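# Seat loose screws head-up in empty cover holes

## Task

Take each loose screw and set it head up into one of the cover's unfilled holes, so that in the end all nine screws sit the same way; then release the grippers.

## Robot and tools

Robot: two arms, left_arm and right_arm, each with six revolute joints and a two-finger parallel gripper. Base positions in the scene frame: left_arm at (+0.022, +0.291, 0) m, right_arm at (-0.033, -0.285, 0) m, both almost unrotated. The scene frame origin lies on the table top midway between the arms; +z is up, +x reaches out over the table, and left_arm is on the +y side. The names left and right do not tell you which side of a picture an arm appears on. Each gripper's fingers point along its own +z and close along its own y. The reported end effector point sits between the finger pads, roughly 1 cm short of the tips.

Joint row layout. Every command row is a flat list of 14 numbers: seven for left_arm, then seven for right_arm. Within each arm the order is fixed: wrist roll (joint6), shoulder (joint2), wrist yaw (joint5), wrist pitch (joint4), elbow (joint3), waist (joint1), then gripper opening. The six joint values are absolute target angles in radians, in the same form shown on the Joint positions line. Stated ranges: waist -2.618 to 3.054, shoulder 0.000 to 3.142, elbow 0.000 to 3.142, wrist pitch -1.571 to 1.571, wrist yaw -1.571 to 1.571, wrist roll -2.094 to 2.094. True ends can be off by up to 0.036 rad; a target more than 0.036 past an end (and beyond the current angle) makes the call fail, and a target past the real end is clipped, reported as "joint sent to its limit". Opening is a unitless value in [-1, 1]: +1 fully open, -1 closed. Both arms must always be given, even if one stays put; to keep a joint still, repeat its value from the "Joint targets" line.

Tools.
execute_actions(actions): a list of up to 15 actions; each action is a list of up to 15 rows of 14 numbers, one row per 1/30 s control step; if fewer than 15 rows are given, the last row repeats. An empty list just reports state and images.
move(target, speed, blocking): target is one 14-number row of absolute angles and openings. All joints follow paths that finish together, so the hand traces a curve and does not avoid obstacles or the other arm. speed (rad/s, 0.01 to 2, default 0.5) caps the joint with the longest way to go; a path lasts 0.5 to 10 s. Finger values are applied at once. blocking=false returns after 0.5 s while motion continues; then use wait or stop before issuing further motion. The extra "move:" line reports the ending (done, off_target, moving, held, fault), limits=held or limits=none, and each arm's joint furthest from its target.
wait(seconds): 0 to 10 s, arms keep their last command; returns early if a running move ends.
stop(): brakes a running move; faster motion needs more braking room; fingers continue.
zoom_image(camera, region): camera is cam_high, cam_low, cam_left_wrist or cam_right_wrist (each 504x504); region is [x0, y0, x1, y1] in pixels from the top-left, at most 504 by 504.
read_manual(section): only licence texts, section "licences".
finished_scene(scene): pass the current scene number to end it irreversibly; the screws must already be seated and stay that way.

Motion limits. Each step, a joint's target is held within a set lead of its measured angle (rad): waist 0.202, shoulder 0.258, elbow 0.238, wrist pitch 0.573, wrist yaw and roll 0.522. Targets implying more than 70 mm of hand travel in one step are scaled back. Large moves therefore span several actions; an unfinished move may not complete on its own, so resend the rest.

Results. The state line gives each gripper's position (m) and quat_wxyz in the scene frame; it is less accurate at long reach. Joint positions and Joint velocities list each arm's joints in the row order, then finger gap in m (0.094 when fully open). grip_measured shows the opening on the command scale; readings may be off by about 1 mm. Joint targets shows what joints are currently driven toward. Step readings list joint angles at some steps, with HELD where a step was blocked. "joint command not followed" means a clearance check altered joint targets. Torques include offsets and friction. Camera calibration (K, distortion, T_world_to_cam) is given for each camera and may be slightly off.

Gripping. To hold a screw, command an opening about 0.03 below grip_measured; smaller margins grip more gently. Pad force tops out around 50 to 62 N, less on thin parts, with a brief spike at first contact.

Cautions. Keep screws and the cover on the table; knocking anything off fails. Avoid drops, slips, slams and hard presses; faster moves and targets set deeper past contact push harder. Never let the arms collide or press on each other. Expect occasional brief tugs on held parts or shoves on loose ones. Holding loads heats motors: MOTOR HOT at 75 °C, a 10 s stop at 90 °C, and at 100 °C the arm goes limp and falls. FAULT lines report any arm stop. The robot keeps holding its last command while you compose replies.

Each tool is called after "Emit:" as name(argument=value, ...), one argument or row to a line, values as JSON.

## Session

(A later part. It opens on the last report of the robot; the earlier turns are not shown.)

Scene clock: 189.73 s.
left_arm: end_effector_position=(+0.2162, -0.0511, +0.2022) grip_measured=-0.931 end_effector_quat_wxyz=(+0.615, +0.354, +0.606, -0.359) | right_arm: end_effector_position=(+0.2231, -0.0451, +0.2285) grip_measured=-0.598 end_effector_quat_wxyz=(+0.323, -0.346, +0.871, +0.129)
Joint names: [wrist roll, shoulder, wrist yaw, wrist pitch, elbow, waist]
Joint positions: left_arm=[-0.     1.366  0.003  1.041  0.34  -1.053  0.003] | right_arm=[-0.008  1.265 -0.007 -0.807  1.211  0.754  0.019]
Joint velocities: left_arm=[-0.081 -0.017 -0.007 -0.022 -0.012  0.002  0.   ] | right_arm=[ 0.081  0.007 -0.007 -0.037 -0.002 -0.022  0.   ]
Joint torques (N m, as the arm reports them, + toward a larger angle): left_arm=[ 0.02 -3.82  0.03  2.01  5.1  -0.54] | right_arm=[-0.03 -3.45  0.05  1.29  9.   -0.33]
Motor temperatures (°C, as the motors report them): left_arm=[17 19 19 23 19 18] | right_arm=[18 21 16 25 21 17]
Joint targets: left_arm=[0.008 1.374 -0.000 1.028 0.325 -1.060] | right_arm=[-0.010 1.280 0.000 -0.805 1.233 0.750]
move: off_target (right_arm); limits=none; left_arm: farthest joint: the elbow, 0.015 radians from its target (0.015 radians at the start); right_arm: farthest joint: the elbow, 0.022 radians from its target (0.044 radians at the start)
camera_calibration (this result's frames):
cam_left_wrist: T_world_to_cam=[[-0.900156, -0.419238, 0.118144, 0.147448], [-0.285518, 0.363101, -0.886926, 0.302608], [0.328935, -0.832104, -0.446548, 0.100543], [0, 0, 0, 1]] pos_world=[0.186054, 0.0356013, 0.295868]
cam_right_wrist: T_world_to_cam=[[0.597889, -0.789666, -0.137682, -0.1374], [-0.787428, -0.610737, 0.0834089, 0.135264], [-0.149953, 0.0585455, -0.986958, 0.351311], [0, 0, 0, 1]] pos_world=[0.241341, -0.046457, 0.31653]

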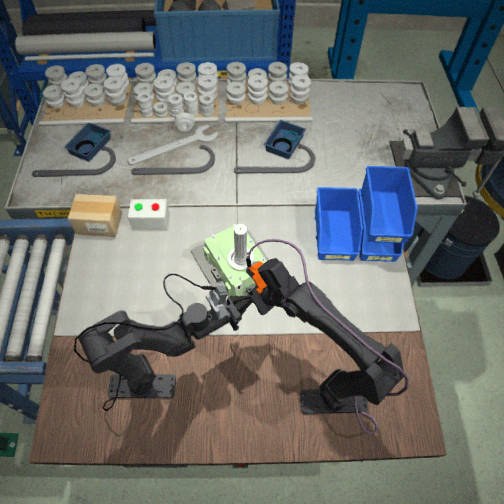

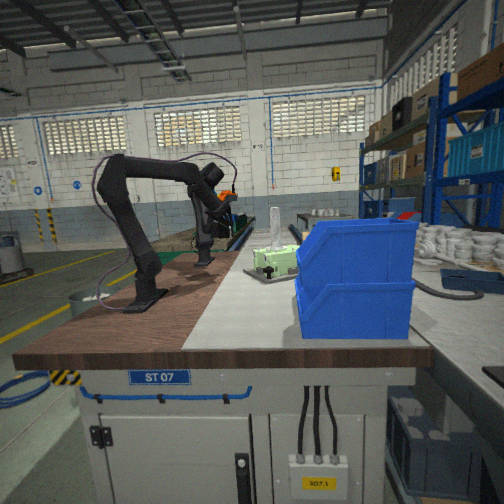

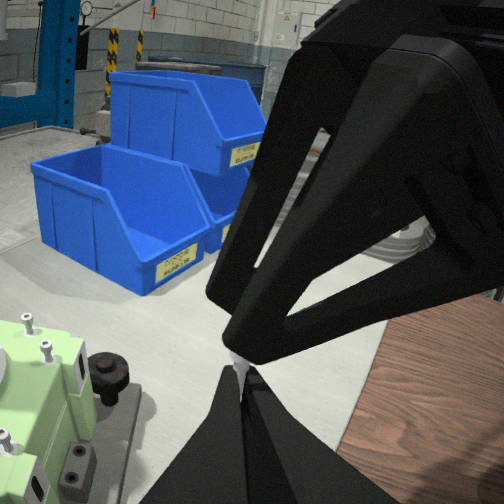

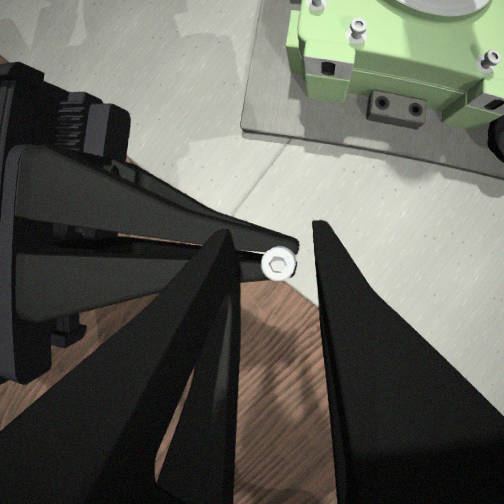

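Emit:
execute_actions(
  actions=[
    [[0.008,1.374,0,1.028,0.325,-1.06,-0.95,-0.01,1.294,0,-0.815,1.215,0.75,-0.6]],
    [[0.008,1.374,0,1.028,0.325,-1.06,-0.95,-0.01,1.294,0,-0.815,1.215,0.75,-0.78]],
    [[0.008,1.374,0,1.028,0.325,-1.06,-0.95,-0.01,1.294,0,-0.815,1.215,0.75,-0.9]],
  ],
)

Scene clock: 192.20 s.
left_arm: end_effector_position=(+0.2162, -0.0511, +0.2022) grip_measured=-0.931 end_effector_quat_wxyz=(+0.615, +0.354, +0.606, -0.359) | right_arm: end_effector_position=(+0.2243, -0.0440, +0.2233) grip_measured=-0.884 end_effector_quat_wxyz=(+0.316, -0.347, +0.874, +0.126)
Joint names: [wrist roll, shoulder, wrist yaw, wrist pitch, elbow, waist]
Joint positions: left_arm=[-0.     1.366  0.003  1.041  0.34  -1.053  0.003] | right_arm=[-0.008  1.281 -0.007 -0.807  1.211  0.754  0.005]
Joint velocities: left_arm=[-0.022 -0.012 -0.022  0.007 -0.007 -0.007  0.001] | right_arm=[ 0.022 -0.002  0.066 -0.022 -0.002 -0.002  0.   ]
Joint torques (N m, as the arm reports them, + toward a larger angle): left_arm=[ 0.07 -3.92  0.03  2.01  5.   -0.48] | right_arm=[-0.04 -3.79  0.06  1.19  7.56 -0.33]
Motor temperatures (°C, as the motors report them): left_arm=[17 19 19 23 19 18] | right_arm=[18 21 16 25 21 17]
Joint targets: left_arm=[0.008 1.374 -0.000 1.028 0.325 -1.060] | right_arm=[-0.010 1.294 0.000 -0.815 1.215 0.750]
Step readings (joint positions; steps 1 to 15: 1st action; 16 to 30: 2nd action; 31 to 45: 3rd action):
0: left_arm=[-0.000 1.366 0.003 1.041 0.340 -1.053] | right_arm=[-0.008 1.265 -0.007 -0.807 1.211 0.754]
1: left_arm=[-0.000 1.366 0.003 1.041 0.340 -1.053] | right_arm=[-0.008 1.267 -0.007 -0.807 1.211 0.754]
2: left_arm=[-0.000 1.366 0.003 1.041 0.340 -1.053] | right_arm=[-0.008 1.268 -0.007 -0.807 1.211 0.754]
4: left_arm=[-0.000 1.366 0.003 1.041 0.340 -1.053] | right_arm=[-0.008 1.275 -0.007 -0.807 1.211 0.754]
8: left_arm=[-0.000 1.366 0.003 1.041 0.340 -1.053] | right_arm=[-0.008 1.281 -0.007 -0.807 1.211 0.754]
15: left_arm=[-0.000 1.366 0.003 1.041 0.340 -1.053] | right_arm=[-0.008 1.281 -0.007 -0.807 1.211 0.754]
16: left_arm=[-0.000 1.366 0.003 1.041 0.340 -1.053] | right_arm=[-0.008 1.281 -0.007 -0.807 1.211 0.754]
17: left_arm=[-0.000 1.366 0.003 1.041 0.340 -1.053] | right_arm=[-0.008 1.281 -0.007 -0.807 1.211 0.754]
19: left_arm=[-0.000 1.366 0.003 1.041 0.340 -1.053] | right_arm=[-0.008 1.281 -0.007 -0.807 1.211 0.754]
23: left_arm=[-0.000 1.366 0.003 1.041 0.340 -1.053] | right_arm=[-0.008 1.281 -0.007 -0.807 1.211 0.754]
30: left_arm=[-0.000 1.366 0.003 1.041 0.340 -1.053] | right_arm=[-0.008 1.281 -0.007 -0.807 1.211 0.754]
31: left_arm=[-0.000 1.366 0.003 1.041 0.340 -1.053] | right_arm=[-0.008 1.281 -0.007 -0.807 1.211 0.754]
32: left_arm=[-0.000 1.366 0.003 1.041 0.340 -1.053] | right_arm=[-0.008 1.281 -0.007 -0.807 1.211 0.754]
34: left_arm=[-0.000 1.366 0.003 1.041 0.340 -1.053] | right_arm=[-0.008 1.281 -0.007 -0.807 1.211 0.754]
38: left_arm=[-0.000 1.366 0.003 1.041 0.340 -1.053] | right_arm=[-0.008 1.281 -0.007 -0.807 1.211 0.754]
45: Joint positions above
camera_calibration (this result's frames):
cam_left_wrist: T_world_to_cam=[[-0.900156, -0.419238, 0.118144, 0.147448], [-0.285518, 0.363101, -0.886926, 0.302608], [0.328935, -0.832104, -0.446548, 0.100543], [0, 0, 0, 1]] pos_world=[0.186054, 0.0356013, 0.295868]
cam_right_wrist: T_world_to_cam=[[0.596317, -0.79112, -0.136148, -0.138004], [-0.786381, -0.609769, 0.0989259, 0.133702], [-0.161281, 0.0480734, -0.985737, 0.348125], [0, 0, 0, 1]] pos_world=[0.243581, -0.0443863, 0.311144]

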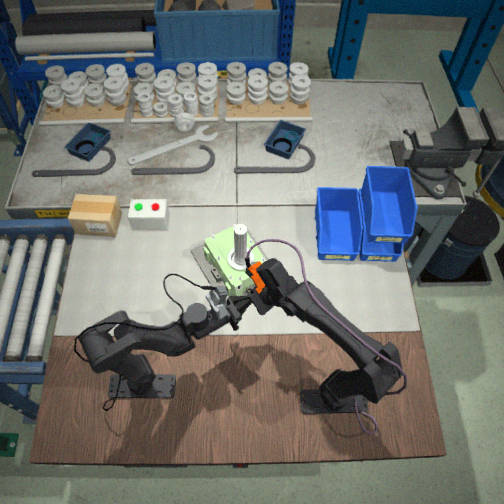

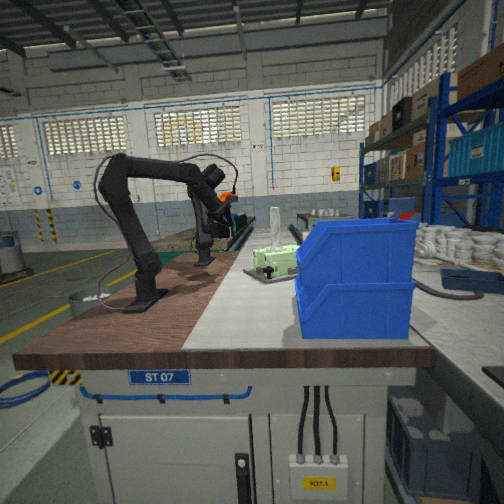

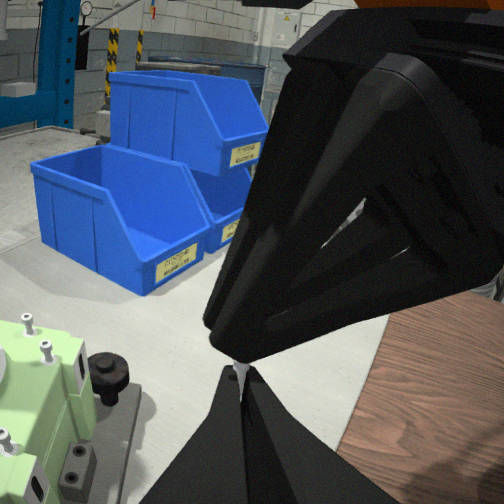

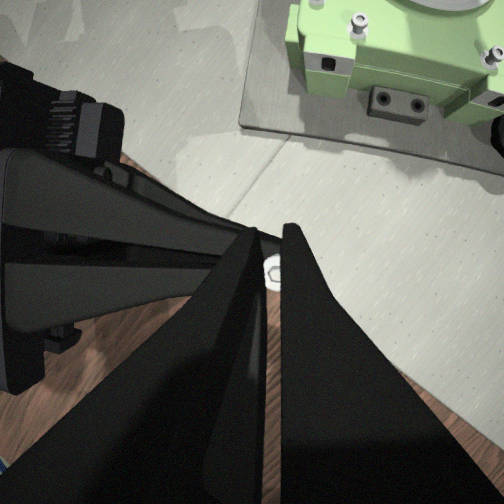

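Emit:
execute_actions(
  actions=[
    [[0.008,1.374,0,1.028,0.325,-1.06,-0.5,-0.01,1.294,0,-0.815,1.215,0.75,-0.9]],
  ],
)

Emit:
move(
  target=[0.008,1.374,0,1.028,0.325,-1.06,-0.5,-0.01,1.12,0,-0.95,1.215,0.75,-0.9],
  speed=0.3,
)

Emit:
move(
  target=[0,1.0,0,0.4,0.5,-0.6,-0.5,-0.1,1.2,-0.05,-0.95,1.35,0.2,-0.9],
  speed=0.8,
)

Emit:
move(
  target=[0,1.3,0,-0.3,1.0,-0.2,-0.5,-0.338,2.4,-0.272,-1.02,2.5,0.25,-0.9],
  speed=0.9,
)

Scene clock: 197.47 s.
left_arm: end_effector_position=(+0.2162, -0.0511, +0.2022) grip_measured=-0.502 end_effector_quat_wxyz=(+0.615, +0.354, +0.606, -0.359) | right_arm: end_effector_position=(+0.2243, -0.0440, +0.2233) grip_measured=-0.884 end_effector_quat_wxyz=(+0.316, -0.347, +0.874, +0.126)
Joint names: [wrist roll, shoulder, wrist yaw, wrist pitch, elbow, waist]
Joint positions: left_arm=[-0.     1.366  0.003  1.041  0.34  -1.053  0.023] | right_arm=[-0.008  1.281 -0.007 -0.807  1.211  0.754  0.005]
Joint velocities: left_arm=[ 0.037  0.007 -0.007 -0.037 -0.012 -0.017 -0.   ] | right_arm=[ 0.007 -0.027  0.095  0.022 -0.012  0.007  0.   ]
Joint torques (N m, as the arm reports them, + toward a larger angle): left_arm=[ 0.06 -3.81  0.    2.02  5.25 -0.54] | right_arm=[-0.05 -3.72  0.05  1.18  7.52 -0.37]
Motor temperatures (°C, as the motors report them): left_arm=[17 19 19 23 19 18] | right_arm=[18 21 16 24 21 17]
Joint targets: left_arm=[0.008 1.374 0.000 1.028 0.325 -1.060] | right_arm=[-0.010 1.294 -0.000 -0.815 1.215 0.750]
Step readings (joint positions):
0: left_arm=[-0.000 1.366 0.003 1.041 0.340 -1.053] | right_arm=[-0.008 1.281 -0.007 -0.807 1.211 0.754]
1: left_arm=[-0.000 1.366 0.003 1.041 0.340 -1.053] | right_arm=[-0.008 1.281 -0.007 -0.807 1.211 0.754]
2: left_arm=[-0.000 1.366 0.003 1.041 0.340 -1.053] | right_arm=[-0.008 1.281 -0.007 -0.807 1.211 0.754]
4: left_arm=[-0.000 1.366 0.003 1.041 0.340 -1.053] | right_arm=[-0.008 1.281 -0.007 -0.807 1.211 0.754]
8: left_arm=[-0.000 1.366 0.003 1.041 0.340 -1.053] | right_arm=[-0.008 1.281 -0.007 -0.807 1.211 0.754]
15: Joint positions above
camera_calibration (this result's frames):
cam_left_wrist: T_world_to_cam=[[-0.900156, -0.419238, 0.118144, 0.147448], [-0.285518, 0.363101, -0.886926, 0.302608], [0.328935, -0.832104, -0.446548, 0.100543], [0, 0, 0, 1]] pos_world=[0.186054, 0.0356013, 0.295868]
cam_right_wrist: T_world_to_cam=[[0.596317, -0.79112, -0.136148, -0.138004], [-0.786381, -0.609769, 0.0989259, 0.133702], [-0.161281, 0.0480734, -0.985737, 0.348125], [0, 0, 0, 1]] pos_world=[0.243581, -0.0443863, 0.311144]

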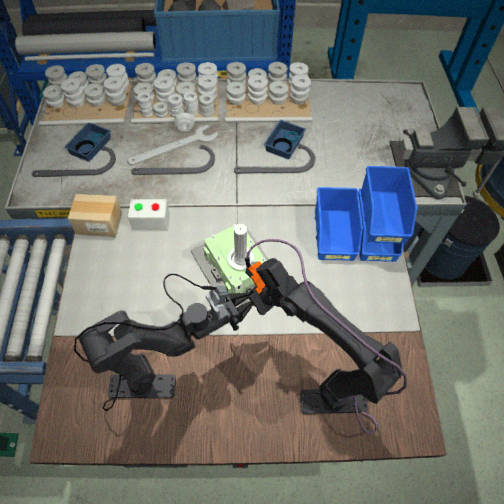

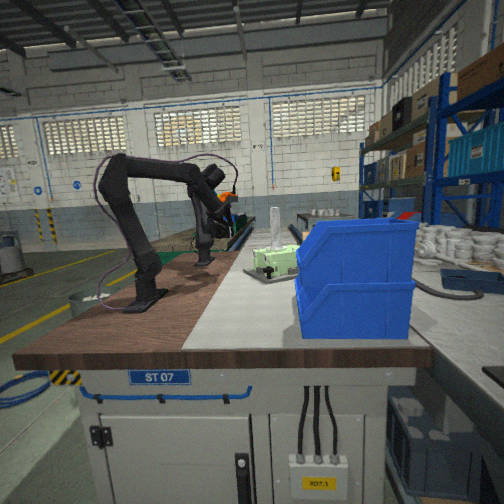

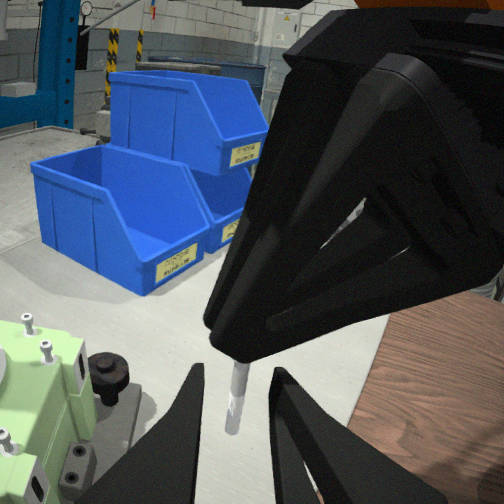

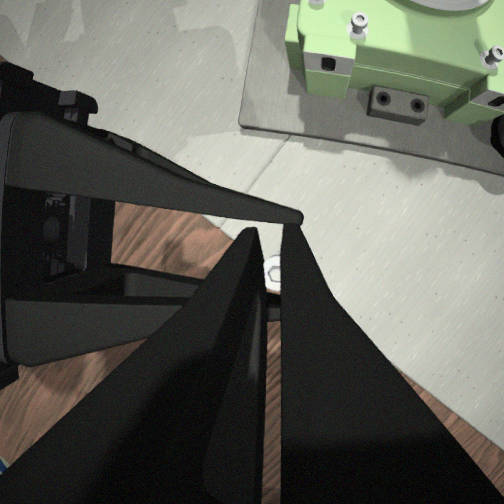

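Scene clock: 198.57 s.
left_arm: end_effector_position=(+0.2148, -0.0518, +0.2033) grip_measured=-0.501 end_effector_quat_wxyz=(+0.615, +0.356, +0.603, -0.362) | right_arm: end_effector_position=(+0.1979, -0.0688, +0.2508) grip_measured=-0.884 end_effector_quat_wxyz=(+0.333, -0.345, +0.868, +0.132)
Joint names: [wrist roll, shoulder, wrist yaw, wrist pitch, elbow, waist]
Joint positions: left_arm=[ 0.001  1.366  0.012  1.045  0.34  -1.053  0.023] | right_arm=[-0.008  1.14  -0.006 -0.911  1.211  0.754  0.005]
Joint velocities: left_arm=[-0.007  0.002 -0.022  0.007  0.002  0.007  0.   ] | right_arm=[-0.051 -0.002 -0.007 -0.022 -0.007  0.017  0.   ]
Joint torques (N m, as the arm reports them, + toward a larger angle): left_arm=[ 0.06 -3.89 -0.14  1.97  5.27 -0.36] | right_arm=[-0.04 -4.94  0.03  0.97  7.36 -0.36]
Motor temperatures (°C, as the motors report them): left_arm=[17 19 19 23 19 18] | right_arm=[18 21 16 24 21 17]
Joint targets: left_arm=[0.008 1.374 -0.000 1.028 0.325 -1.060] | right_arm=[-0.010 1.120 0.000 -0.950 1.215 0.750]
move: off_target (right_arm); limits=none; left_arm: farthest joint: the wrist pitch, 0.017 radians from its target (0.013 radians at the start); right_arm: farthest joint: the wrist pitch, 0.039 radians from its target (0.143 radians at the start)
camera_calibration (this result's frames):
cam_left_wrist: T_world_to_cam=[[-0.904165, -0.410986, 0.116514, 0.147395], [-0.279502, 0.362892, -0.888925, 0.302515], [0.323054, -0.836301, -0.442986, 0.101161], [0, 0, 0, 1]] pos_world=[0.185143, 0.0353982, 0.296552]
cam_right_wrist: T_world_to_cam=[[0.599447, -0.78831, -0.138675, -0.137904], [-0.789275, -0.61097, 0.0613258, 0.105015], [-0.13307, 0.072691, -0.988437, 0.369002], [0, 0, 0, 1]] pos_world=[0.214655, -0.0713735, 0.339171]

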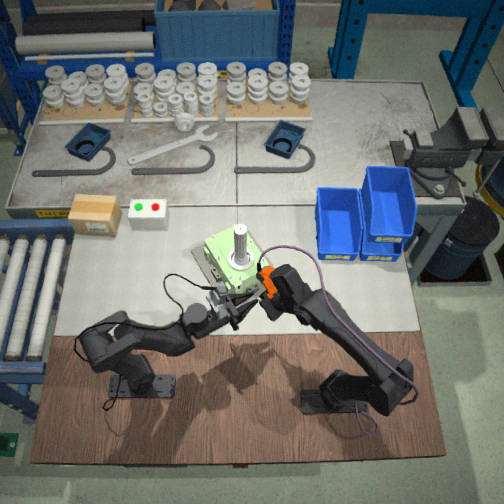

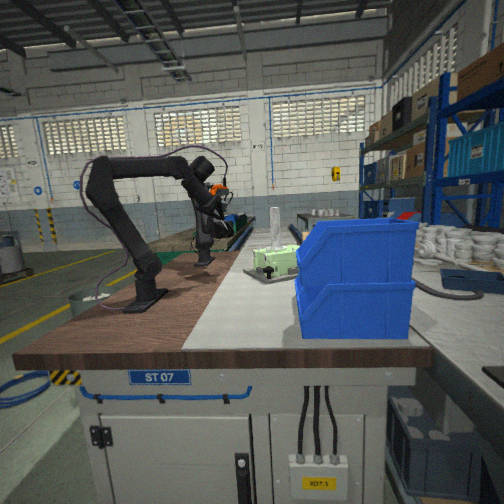

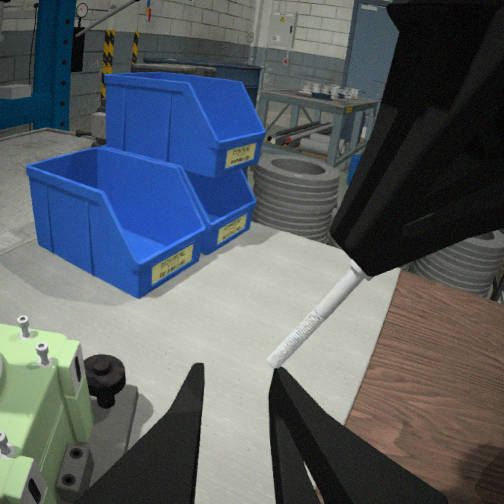

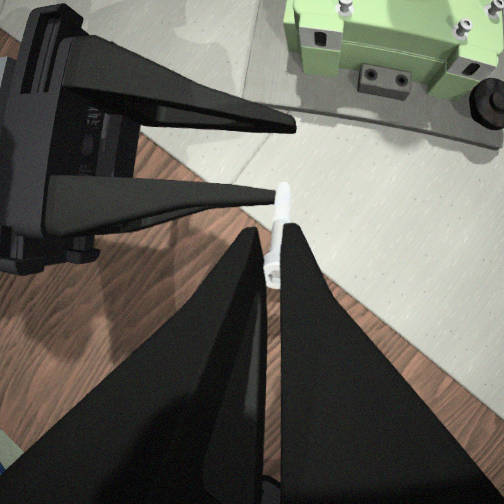

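Scene clock: 200.23 s.
left_arm: end_effector_position=(+0.3246, +0.0792, +0.2430) grip_measured=-0.501 end_effector_quat_wxyz=(+0.637, +0.225, +0.710, -0.201) | right_arm: end_effector_position=(+0.2882, -0.2111, +0.2816) grip_measured=-0.884 end_effector_quat_wxyz=(+0.379, -0.141, +0.914, +0.038)
Joint names: [wrist roll, shoulder, wrist yaw, wrist pitch, elbow, waist]
Joint positions: left_arm=[ 0.001  1.015  0.003  0.424  0.482 -0.609  0.023] | right_arm=[-0.09   1.184 -0.037 -0.935  1.329  0.21   0.005]
Joint velocities: left_arm=[ 0.051 -0.002 -0.037 -0.022 -0.007 -0.017 -0.   ] | right_arm=[ 0.007  0.002 -0.022 -0.007 -0.007  0.007 -0.001]
Joint torques (N m, as the arm reports them, + toward a larger angle): left_arm=[ 0.02 -3.66  0.    1.88  9.24  0.67] | right_arm=[-0.1  -2.11 -0.15  1.23  8.63 -0.87]
Motor temperatures (°C, as the motors report them): left_arm=[17 18 19 24 19 18] | right_arm=[18 21 16 24 21 17]
Joint targets: left_arm=[-0.000 1.000 0.000 0.400 0.500 -0.600] | right_arm=[-0.100 1.200 -0.050 -0.950 1.350 0.200]
move: off_target (left_arm, right_arm); limits=none; left_arm: farthest joint: the wrist pitch, 0.024 radians from its target (0.645 radians at the start); right_arm: farthest joint: the elbow, 0.021 radians from its target (0.139 radians at the start)
camera_calibration (this result's frames):
cam_left_wrist: T_world_to_cam=[[-0.620555, -0.773994, 0.125879, 0.230321], [-0.499699, 0.2666, -0.824151, 0.384342], [0.604329, -0.574333, -0.552204, 0.107434], [0, 0, 0, 1]] pos_world=[0.270057, 0.137504, 0.347088]
cam_right_wrist: T_world_to_cam=[[0.191576, -0.975507, -0.108097, -0.230545], [-0.981053, -0.193568, 0.00814887, 0.245761], [-0.0288735, 0.104488, -0.994107, 0.400037], [0, 0, 0, 1]] pos_world=[0.296822, -0.219125, 0.370756]

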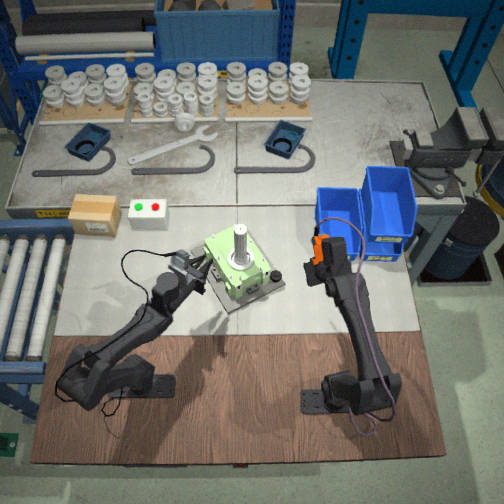

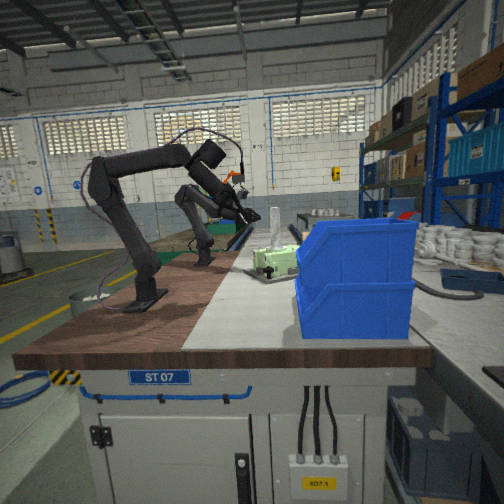

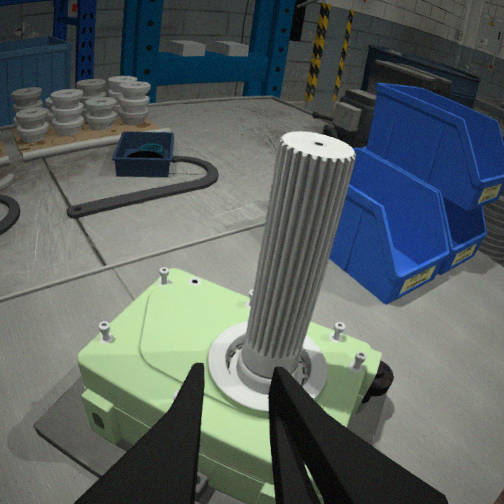

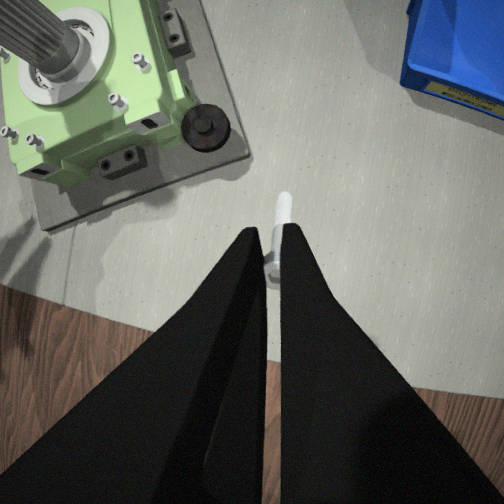

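Scene clock: 202.40 s.
left_arm: end_effector_position=(+0.4176, +0.2066, +0.2158) grip_measured=-0.501 end_effector_quat_wxyz=(+0.468, +0.094, +0.877, -0.051) | right_arm: end_effector_position=(+0.5402, -0.1029, +0.1801) grip_measured=-0.884 end_effector_quat_wxyz=(+0.316, -0.298, +0.895, +0.105)
Joint names: [wrist roll, shoulder, wrist yaw, wrist pitch, elbow, waist]
Joint positions: left_arm=[ 0.001  1.289  0.003 -0.278  0.977 -0.208  0.023] | right_arm=[-0.327  2.403 -0.254 -1.011  2.48   0.239  0.005]
Joint velocities: left_arm=[-0.081  0.002  0.022 -0.007  0.002  0.007 -0.001] | right_arm=[ 0.007 -0.002  0.007 -0.007 -0.007  0.007  0.001]
Joint torques (N m, as the arm reports them, + toward a larger angle): left_arm=[ 0.   -4.48 -0.01  1.75  9.46  0.47] | right_arm=[ -0.11 -16.29  -0.29   1.09   8.49   0.98]
Motor temperatures (°C, as the motors report them): left_arm=[17 18 19 24 19 18] | right_arm=[18 21 16 24 21 17]
Joint targets: left_arm=[0.000 1.300 -0.000 -0.300 1.000 -0.200] | right_arm=[-0.338 2.400 -0.272 -1.020 2.500 0.250]
move: off_target (left_arm); limits=none; left_arm: farthest joint: the elbow, 0.023 radians from its target (0.518 radians at the start); right_arm: farthest joint: the elbow, 0.020 radians from its target (1.171 radians at the start)
camera_calibration (this result's frames):
cam_left_wrist: T_world_to_cam=[[-0.205777, -0.968301, 0.141597, 0.25357], [-0.874792, 0.117158, -0.470119, 0.485563], [0.438628, -0.220608, -0.87117, 0.174294], [0, 0, 0, 1]] pos_world=[0.400496, 0.227095, 0.344207]
cam_right_wrist: T_world_to_cam=[[0.500847, -0.855076, -0.134151, -0.334227], [-0.849528, -0.515314, 0.112929, 0.391722], [-0.165693, 0.0574053, -0.984505, 0.362414], [0, 0, 0, 1]] pos_world=[0.560225, -0.104734, 0.267725]

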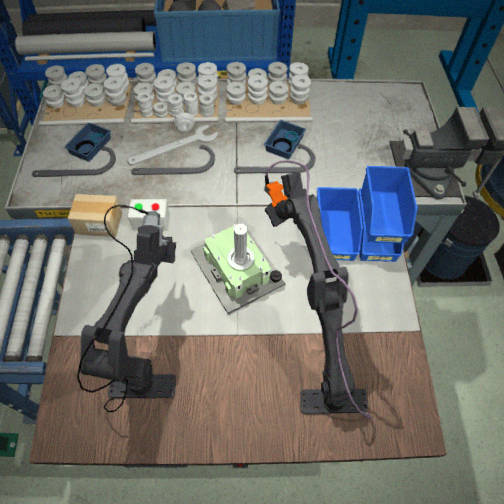

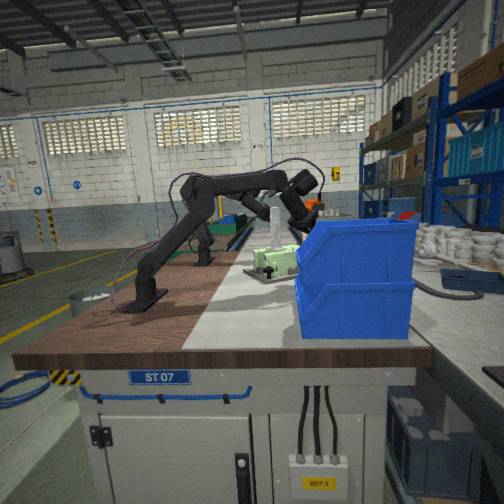

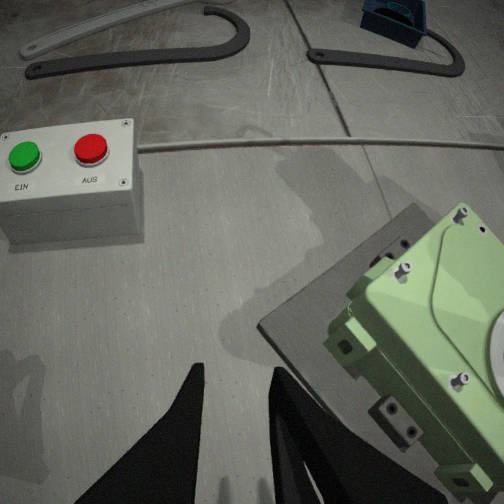

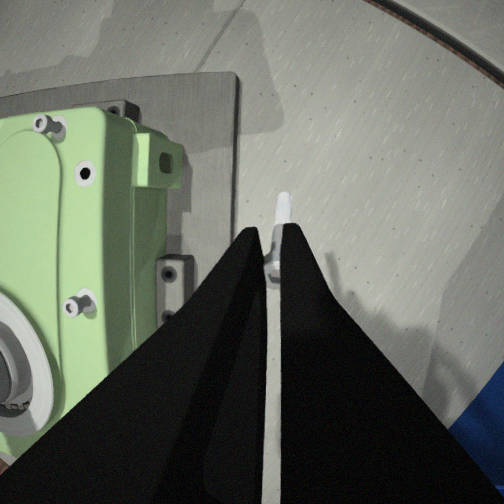

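Emit:
move(
  target=[0,1.3,0,-0.3,1.0,-0.2,-0.5,-0.338,2.4,-0.272,-1.02,2.49,0.383,-0.9],
  speed=0.25,
)

Emit:
zoom_image(
  camera="cam_right_wrist",
  region=[220,140,350,270],
)

Scene clock: 206.17 s.
left_arm: end_effector_position=(+0.4176, +0.2066, +0.2158) grip_measured=-0.501 end_effector_quat_wxyz=(+0.468, +0.094, +0.877, -0.051) | right_arm: end_effector_position=(+0.5076, -0.0216, +0.1802) grip_measured=-0.884 end_effector_quat_wxyz=(+0.308, -0.362, +0.870, +0.130)
Joint names: [wrist roll, shoulder, wrist yaw, wrist pitch, elbow, waist]
Joint positions: left_arm=[ 0.001  1.289  0.003 -0.278  0.977 -0.208  0.023] | right_arm=[-0.328  2.403 -0.259 -1.011  2.48   0.383  0.005]
Joint velocities: left_arm=[ 0.051 -0.012 -0.037 -0.051 -0.012  0.007  0.   ] | right_arm=[-0.007  0.017  0.007 -0.022  0.002  0.017  0.   ]
Joint torques (N m, as the arm reports them, + toward a larger angle): left_arm=[-0.02 -4.52 -0.06  1.73  9.46  0.62] | right_arm=[ -0.1  -16.13  -0.26   1.08   7.69  -0.05]
Motor temperatures (°C, as the motors report them): left_arm=[17 18 19 24 19 18] | right_arm=[18 23 16 24 21 17]
Joint targets: left_arm=[-0.000 1.300 0.000 -0.300 1.000 -0.200] | right_arm=[-0.338 2.400 -0.272 -1.020 2.490 0.383]
move: off_target (left_arm); limits=none; left_arm: farthest joint: the elbow, 0.023 radians from its target (0.023 radians at the start); right_arm: farthest joint: the wrist yaw, 0.013 radians from its target (0.017 radians at the start)
camera_calibration (this result's frames):
cam_left_wrist: T_world_to_cam=[[-0.205777, -0.968301, 0.141597, 0.25357], [-0.874792, 0.117158, -0.470119, 0.485563], [0.438628, -0.220608, -0.87117, 0.174294], [0, 0, 0, 1]] pos_world=[0.400496, 0.227095, 0.344207]
cam_right_wrist: T_world_to_cam=[[0.621152, -0.771501, -0.137686, -0.306927], [-0.764217, -0.635217, 0.111673, 0.360286], [-0.173617, 0.0358565, -0.98416, 0.356016], [0, 0, 0, 1]] pos_world=[0.527795, -0.0206997, 0.267883]

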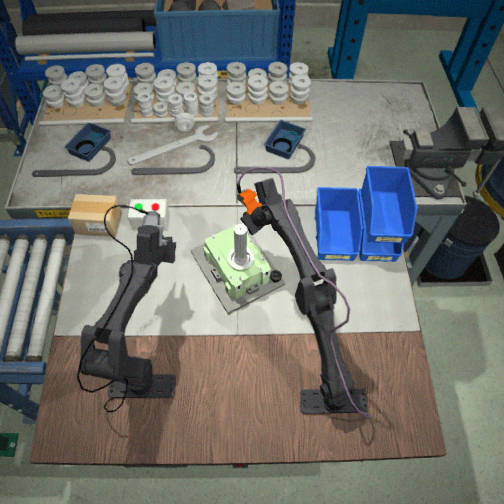

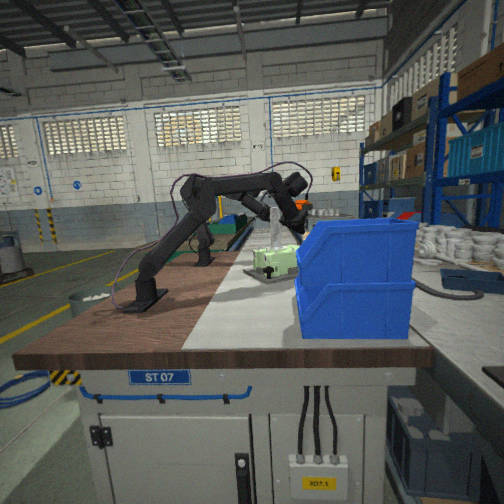

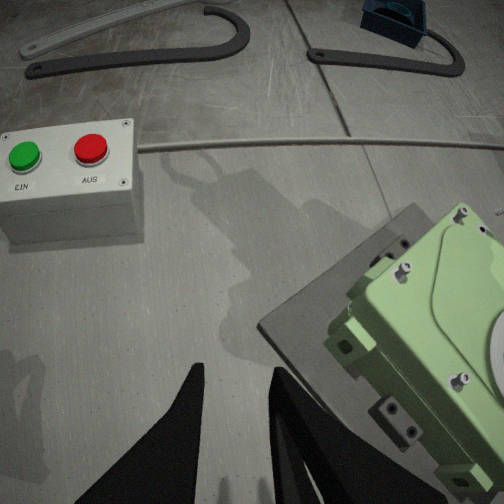

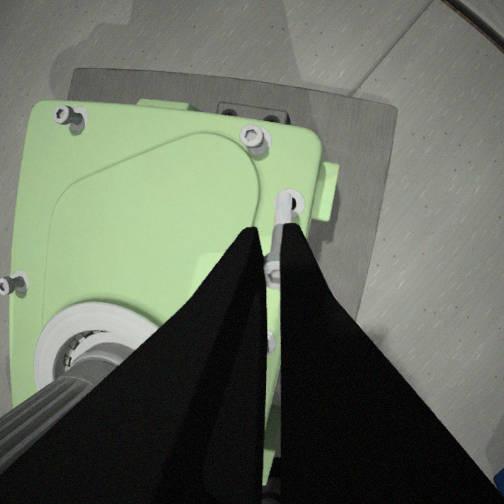

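Region (220, 140, 350, 270) of cam_right_wrist's 504x504 image, scaled by 3.877, with more detail than that image has.

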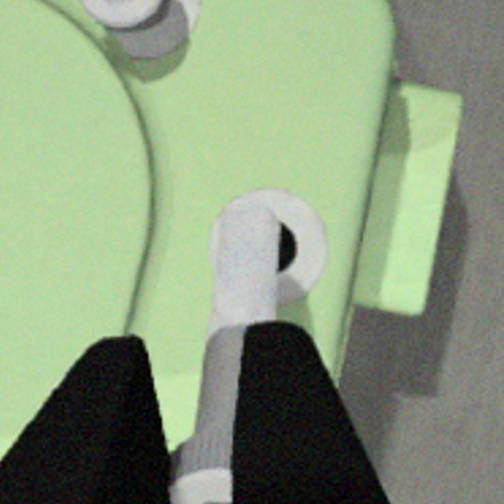

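Emit:
execute_actions(
  actions=[
    [[0,1.3,0,-0.3,1.0,-0.2,-0.5,-0.338,2.42,-0.272,-1.03,2.485,0.383,-0.9]],
    [[0,1.3,0,-0.3,1.0,-0.2,-0.5,-0.338,2.432,-0.272,-1.03,2.485,0.383,-0.9]],
  ],
)

Emit:
zoom_image(
  camera="cam_right_wrist",
  region=[220,140,350,270],
)

Scene clock: 208.60 s.
left_arm: end_effector_position=(+0.4176, +0.2066, +0.2158) grip_measured=-0.501 end_effector_quat_wxyz=(+0.468, +0.094, +0.877, -0.051) | right_arm: end_effector_position=(+0.5072, -0.0217, +0.1710) grip_measured=-0.884 end_effector_quat_wxyz=(+0.298, -0.362, +0.874, +0.130)
Joint names: [wrist roll, shoulder, wrist yaw, wrist pitch, elbow, waist]
Joint positions: left_arm=[ 0.001  1.289  0.003 -0.279  0.977 -0.208  0.023] | right_arm=[-0.328  2.417 -0.259 -1.017  2.48   0.383  0.005]
Joint velocities: left_arm=[-0.022 -0.012  0.095  0.022 -0.007  0.002  0.   ] | right_arm=[ 0.066  0.002 -0.081 -0.022  0.002 -0.022 -0.   ]
Joint torques (N m, as the arm reports them, + toward a larger angle): left_arm=[-0.04 -4.51  0.    1.79  9.28  0.54] | right_arm=[ -0.11 -14.73  -0.26   1.01   7.44  -0.07]
Motor temperatures (°C, as the motors report them): left_arm=[17 18 19 24 20 18] | right_arm=[18 23 16 24 21 17]
Joint targets: left_arm=[-0.000 1.300 0.000 -0.300 1.000 -0.200] | right_arm=[-0.338 2.432 -0.272 -1.030 2.485 0.383]
Step readings (joint positions; steps 1 to 15: 1st action; 16 to 30: 2nd action):
0: left_arm=[0.001 1.289 0.003 -0.278 0.977 -0.208] | right_arm=[-0.328 2.403 -0.259 -1.011 2.480 0.383]
1: left_arm=[0.001 1.289 0.003 -0.278 0.977 -0.208] | right_arm=[-0.328 2.403 -0.259 -1.011 2.480 0.383]
2: left_arm=[0.001 1.289 0.003 -0.278 0.977 -0.208] | right_arm=[-0.328 2.403 -0.259 -1.012 2.480 0.383]
4: left_arm=[0.001 1.289 0.003 -0.278 0.977 -0.208] | right_arm=[-0.328 2.403 -0.259 -1.013 2.480 0.383]
8: left_arm=[0.001 1.289 0.003 -0.278 0.977 -0.208] | right_arm=[-0.328 2.403 -0.259 -1.014 2.480 0.383]
15: left_arm=[0.001 1.289 0.003 -0.278 0.977 -0.208] | right_arm=[-0.328 2.403 -0.259 -1.015 2.480 0.383]
16: left_arm=[0.001 1.289 0.003 -0.278 0.977 -0.208] | right_arm=[-0.328 2.404 -0.259 -1.015 2.480 0.383]
17: left_arm=[0.001 1.289 0.003 -0.278 0.977 -0.208] | right_arm=[-0.328 2.405 -0.259 -1.015 2.480 0.383]
19: left_arm=[0.001 1.289 0.003 -0.278 0.977 -0.208] | right_arm=[-0.328 2.408 -0.259 -1.015 2.480 0.383]
23: left_arm=[0.001 1.289 0.003 -0.279 0.977 -0.208] | right_arm=[-0.328 2.416 -0.259 -1.016 2.480 0.383]
30: Joint positions above
camera_calibration (this result's frames):
cam_left_wrist: T_world_to_cam=[[-0.205724, -0.968312, 0.141597, 0.253562], [-0.874968, 0.117196, -0.469784, 0.485473], [0.438303, -0.220539, -0.871352, 0.174411], [0, 0, 0, 1]] pos_world=[0.400492, 0.227096, 0.344137]
cam_right_wrist: T_world_to_cam=[[0.618455, -0.772563, -0.143735, -0.305711], [-0.761891, -0.634301, 0.131091, 0.356484], [-0.192448, 0.0284366, -0.980895, 0.355681], [0, 0, 0, 1]] pos_world=[0.52912, -0.0201774, 0.258212]

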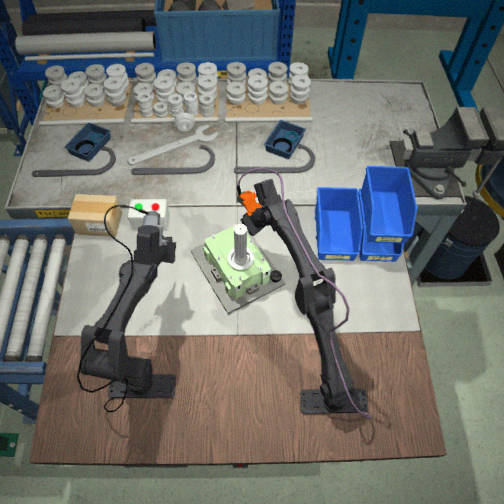

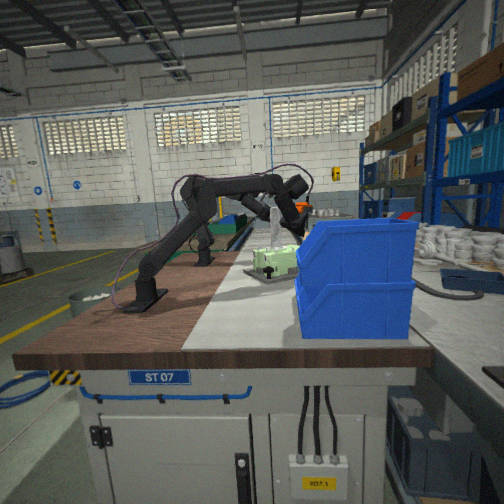

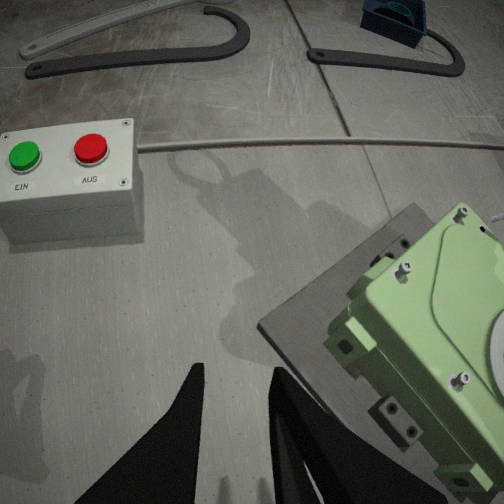

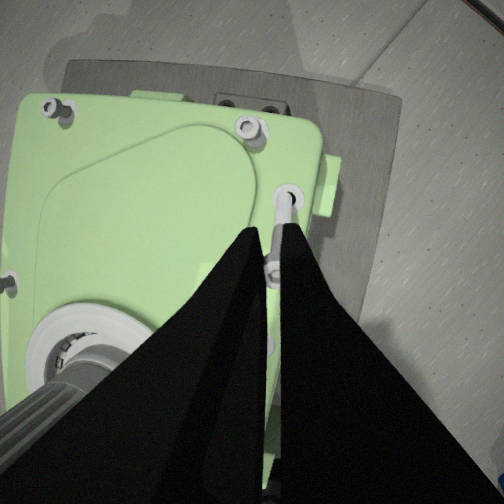

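Region (220, 140, 350, 270) of cam_right_wrist's 504x504 image, scaled by 3.877, with more detail than that image has.

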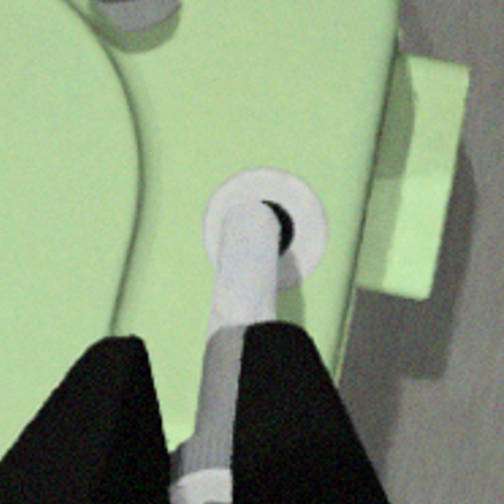

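Emit:
execute_actions(
  actions=[
    [[0,1.3,0,-0.3,1.0,-0.2,-0.5,-0.338,2.432,-0.243,-1.008,2.485,0.383,-0.9]],
    [[0,1.3,0,-0.3,1.0,-0.2,-0.5,-0.338,2.444,-0.25,-1.008,2.485,0.383,-0.9]],
  ],
)

Emit:
zoom_image(
  camera="cam_right_wrist",
  region=[220,140,350,270],
)

Scene clock: 211.33 s.
left_arm: end_effector_position=(+0.4176, +0.2066, +0.2158) grip_measured=-0.501 end_effector_quat_wxyz=(+0.468, +0.094, +0.877, -0.051) | right_arm: end_effector_position=(+0.5085, -0.0229, +0.1710) grip_measured=-0.884 end_effector_quat_wxyz=(+0.299, -0.361, +0.874, +0.126)
Joint names: [wrist roll, shoulder, wrist yaw, wrist pitch, elbow, waist]
Joint positions: left_arm=[ 0.001  1.289  0.003 -0.279  0.977 -0.208  0.023] | right_arm=[-0.328  2.417 -0.25  -1.014  2.48   0.383  0.005]
Joint velocities: left_arm=[ 0.037 -0.002 -0.066  0.037  0.002  0.007  0.   ] | right_arm=[-0.037  0.002 -0.022  0.007 -0.007 -0.002  0.001]
Joint torques (N m, as the arm reports them, + toward a larger angle): left_arm=[ 0.   -4.59 -0.01  1.77  9.52  0.62] | right_arm=[ -0.11 -13.69  -0.14   1.18   7.32  -0.02]
Motor temperatures (°C, as the motors report them): left_arm=[17 18 19 24 20 18] | right_arm=[18 24 16 24 21 17]
Joint targets: left_arm=[-0.000 1.300 0.000 -0.300 1.000 -0.200] | right_arm=[-0.338 2.444 -0.250 -1.008 2.485 0.383]
Step readings (joint positions; steps 1 to 15: 1st action; 16 to 30: 2nd action):
0: left_arm=[0.001 1.289 0.003 -0.279 0.977 -0.208] | right_arm=[-0.328 2.417 -0.259 -1.017 2.480 0.383]
1: left_arm=[0.001 1.289 0.003 -0.279 0.977 -0.208] | right_arm=[-0.328 2.417 -0.258 -1.017 2.480 0.383]
2: left_arm=[0.001 1.289 0.003 -0.279 0.977 -0.208] | right_arm=[-0.328 2.417 -0.257 -1.016 2.480 0.383]
4: left_arm=[0.001 1.289 0.003 -0.279 0.977 -0.208] | right_arm=[-0.328 2.417 -0.254 -1.015 2.480 0.383]
8: left_arm=[0.001 1.289 0.003 -0.279 0.977 -0.208] | right_arm=[-0.328 2.417 -0.252 -1.015 2.480 0.383]
15: left_arm=[0.001 1.289 0.003 -0.279 0.977 -0.208] | right_arm=[-0.328 2.417 -0.250 -1.015 2.480 0.383]
16: left_arm=[0.001 1.289 0.003 -0.279 0.977 -0.208] | right_arm=[-0.328 2.417 -0.250 -1.015 2.480 0.383]
17: left_arm=[0.001 1.289 0.003 -0.279 0.977 -0.208] | right_arm=[-0.328 2.417 -0.250 -1.015 2.480 0.383]
19: left_arm=[0.001 1.289 0.003 -0.279 0.977 -0.208] | right_arm=[-0.328 2.417 -0.250 -1.014 2.480 0.383]
23: left_arm=[0.001 1.289 0.003 -0.279 0.977 -0.208] | right_arm=[-0.328 2.417 -0.250 -1.014 2.480 0.383]
30: Joint positions above
camera_calibration (this result's frames):
cam_left_wrist: T_world_to_cam=[[-0.205724, -0.968312, 0.141597, 0.253562], [-0.874968, 0.117196, -0.469784, 0.485473], [0.438303, -0.220539, -0.871352, 0.174411], [0, 0, 0, 1]] pos_world=[0.400492, 0.227096, 0.344137]
cam_right_wrist: T_world_to_cam=[[0.615075, -0.776669, -0.135897, -0.307139], [-0.765927, -0.629467, 0.130872, 0.358911], [-0.187187, 0.0235906, -0.982041, 0.353412], [0, 0, 0, 1]] pos_world=[0.529967, -0.0209598, 0.258355]

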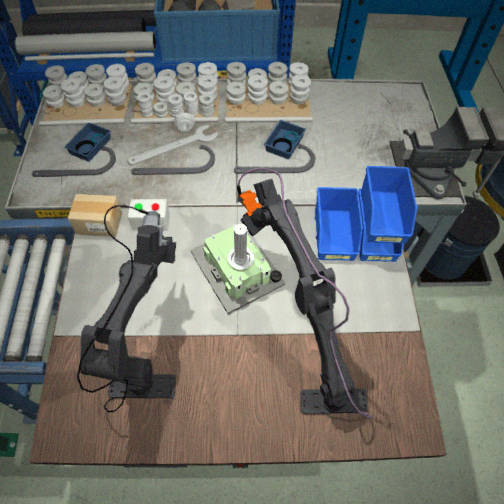

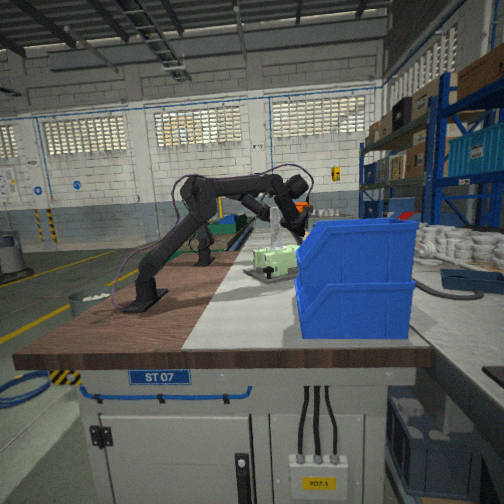

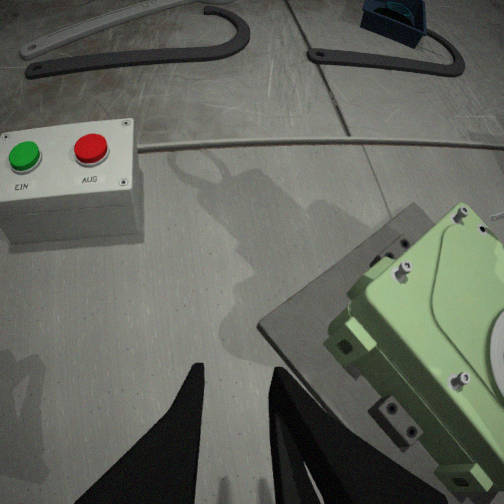

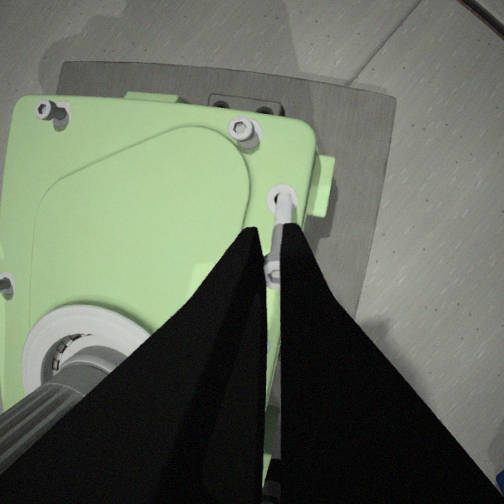

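Region (220, 140, 350, 270) of cam_right_wrist's 504x504 image, scaled by 3.877, with more detail than that image has.

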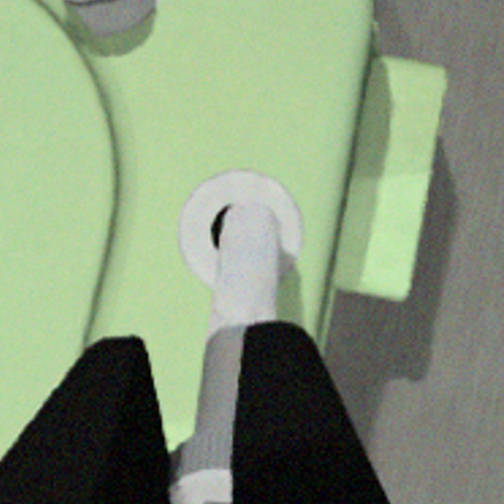

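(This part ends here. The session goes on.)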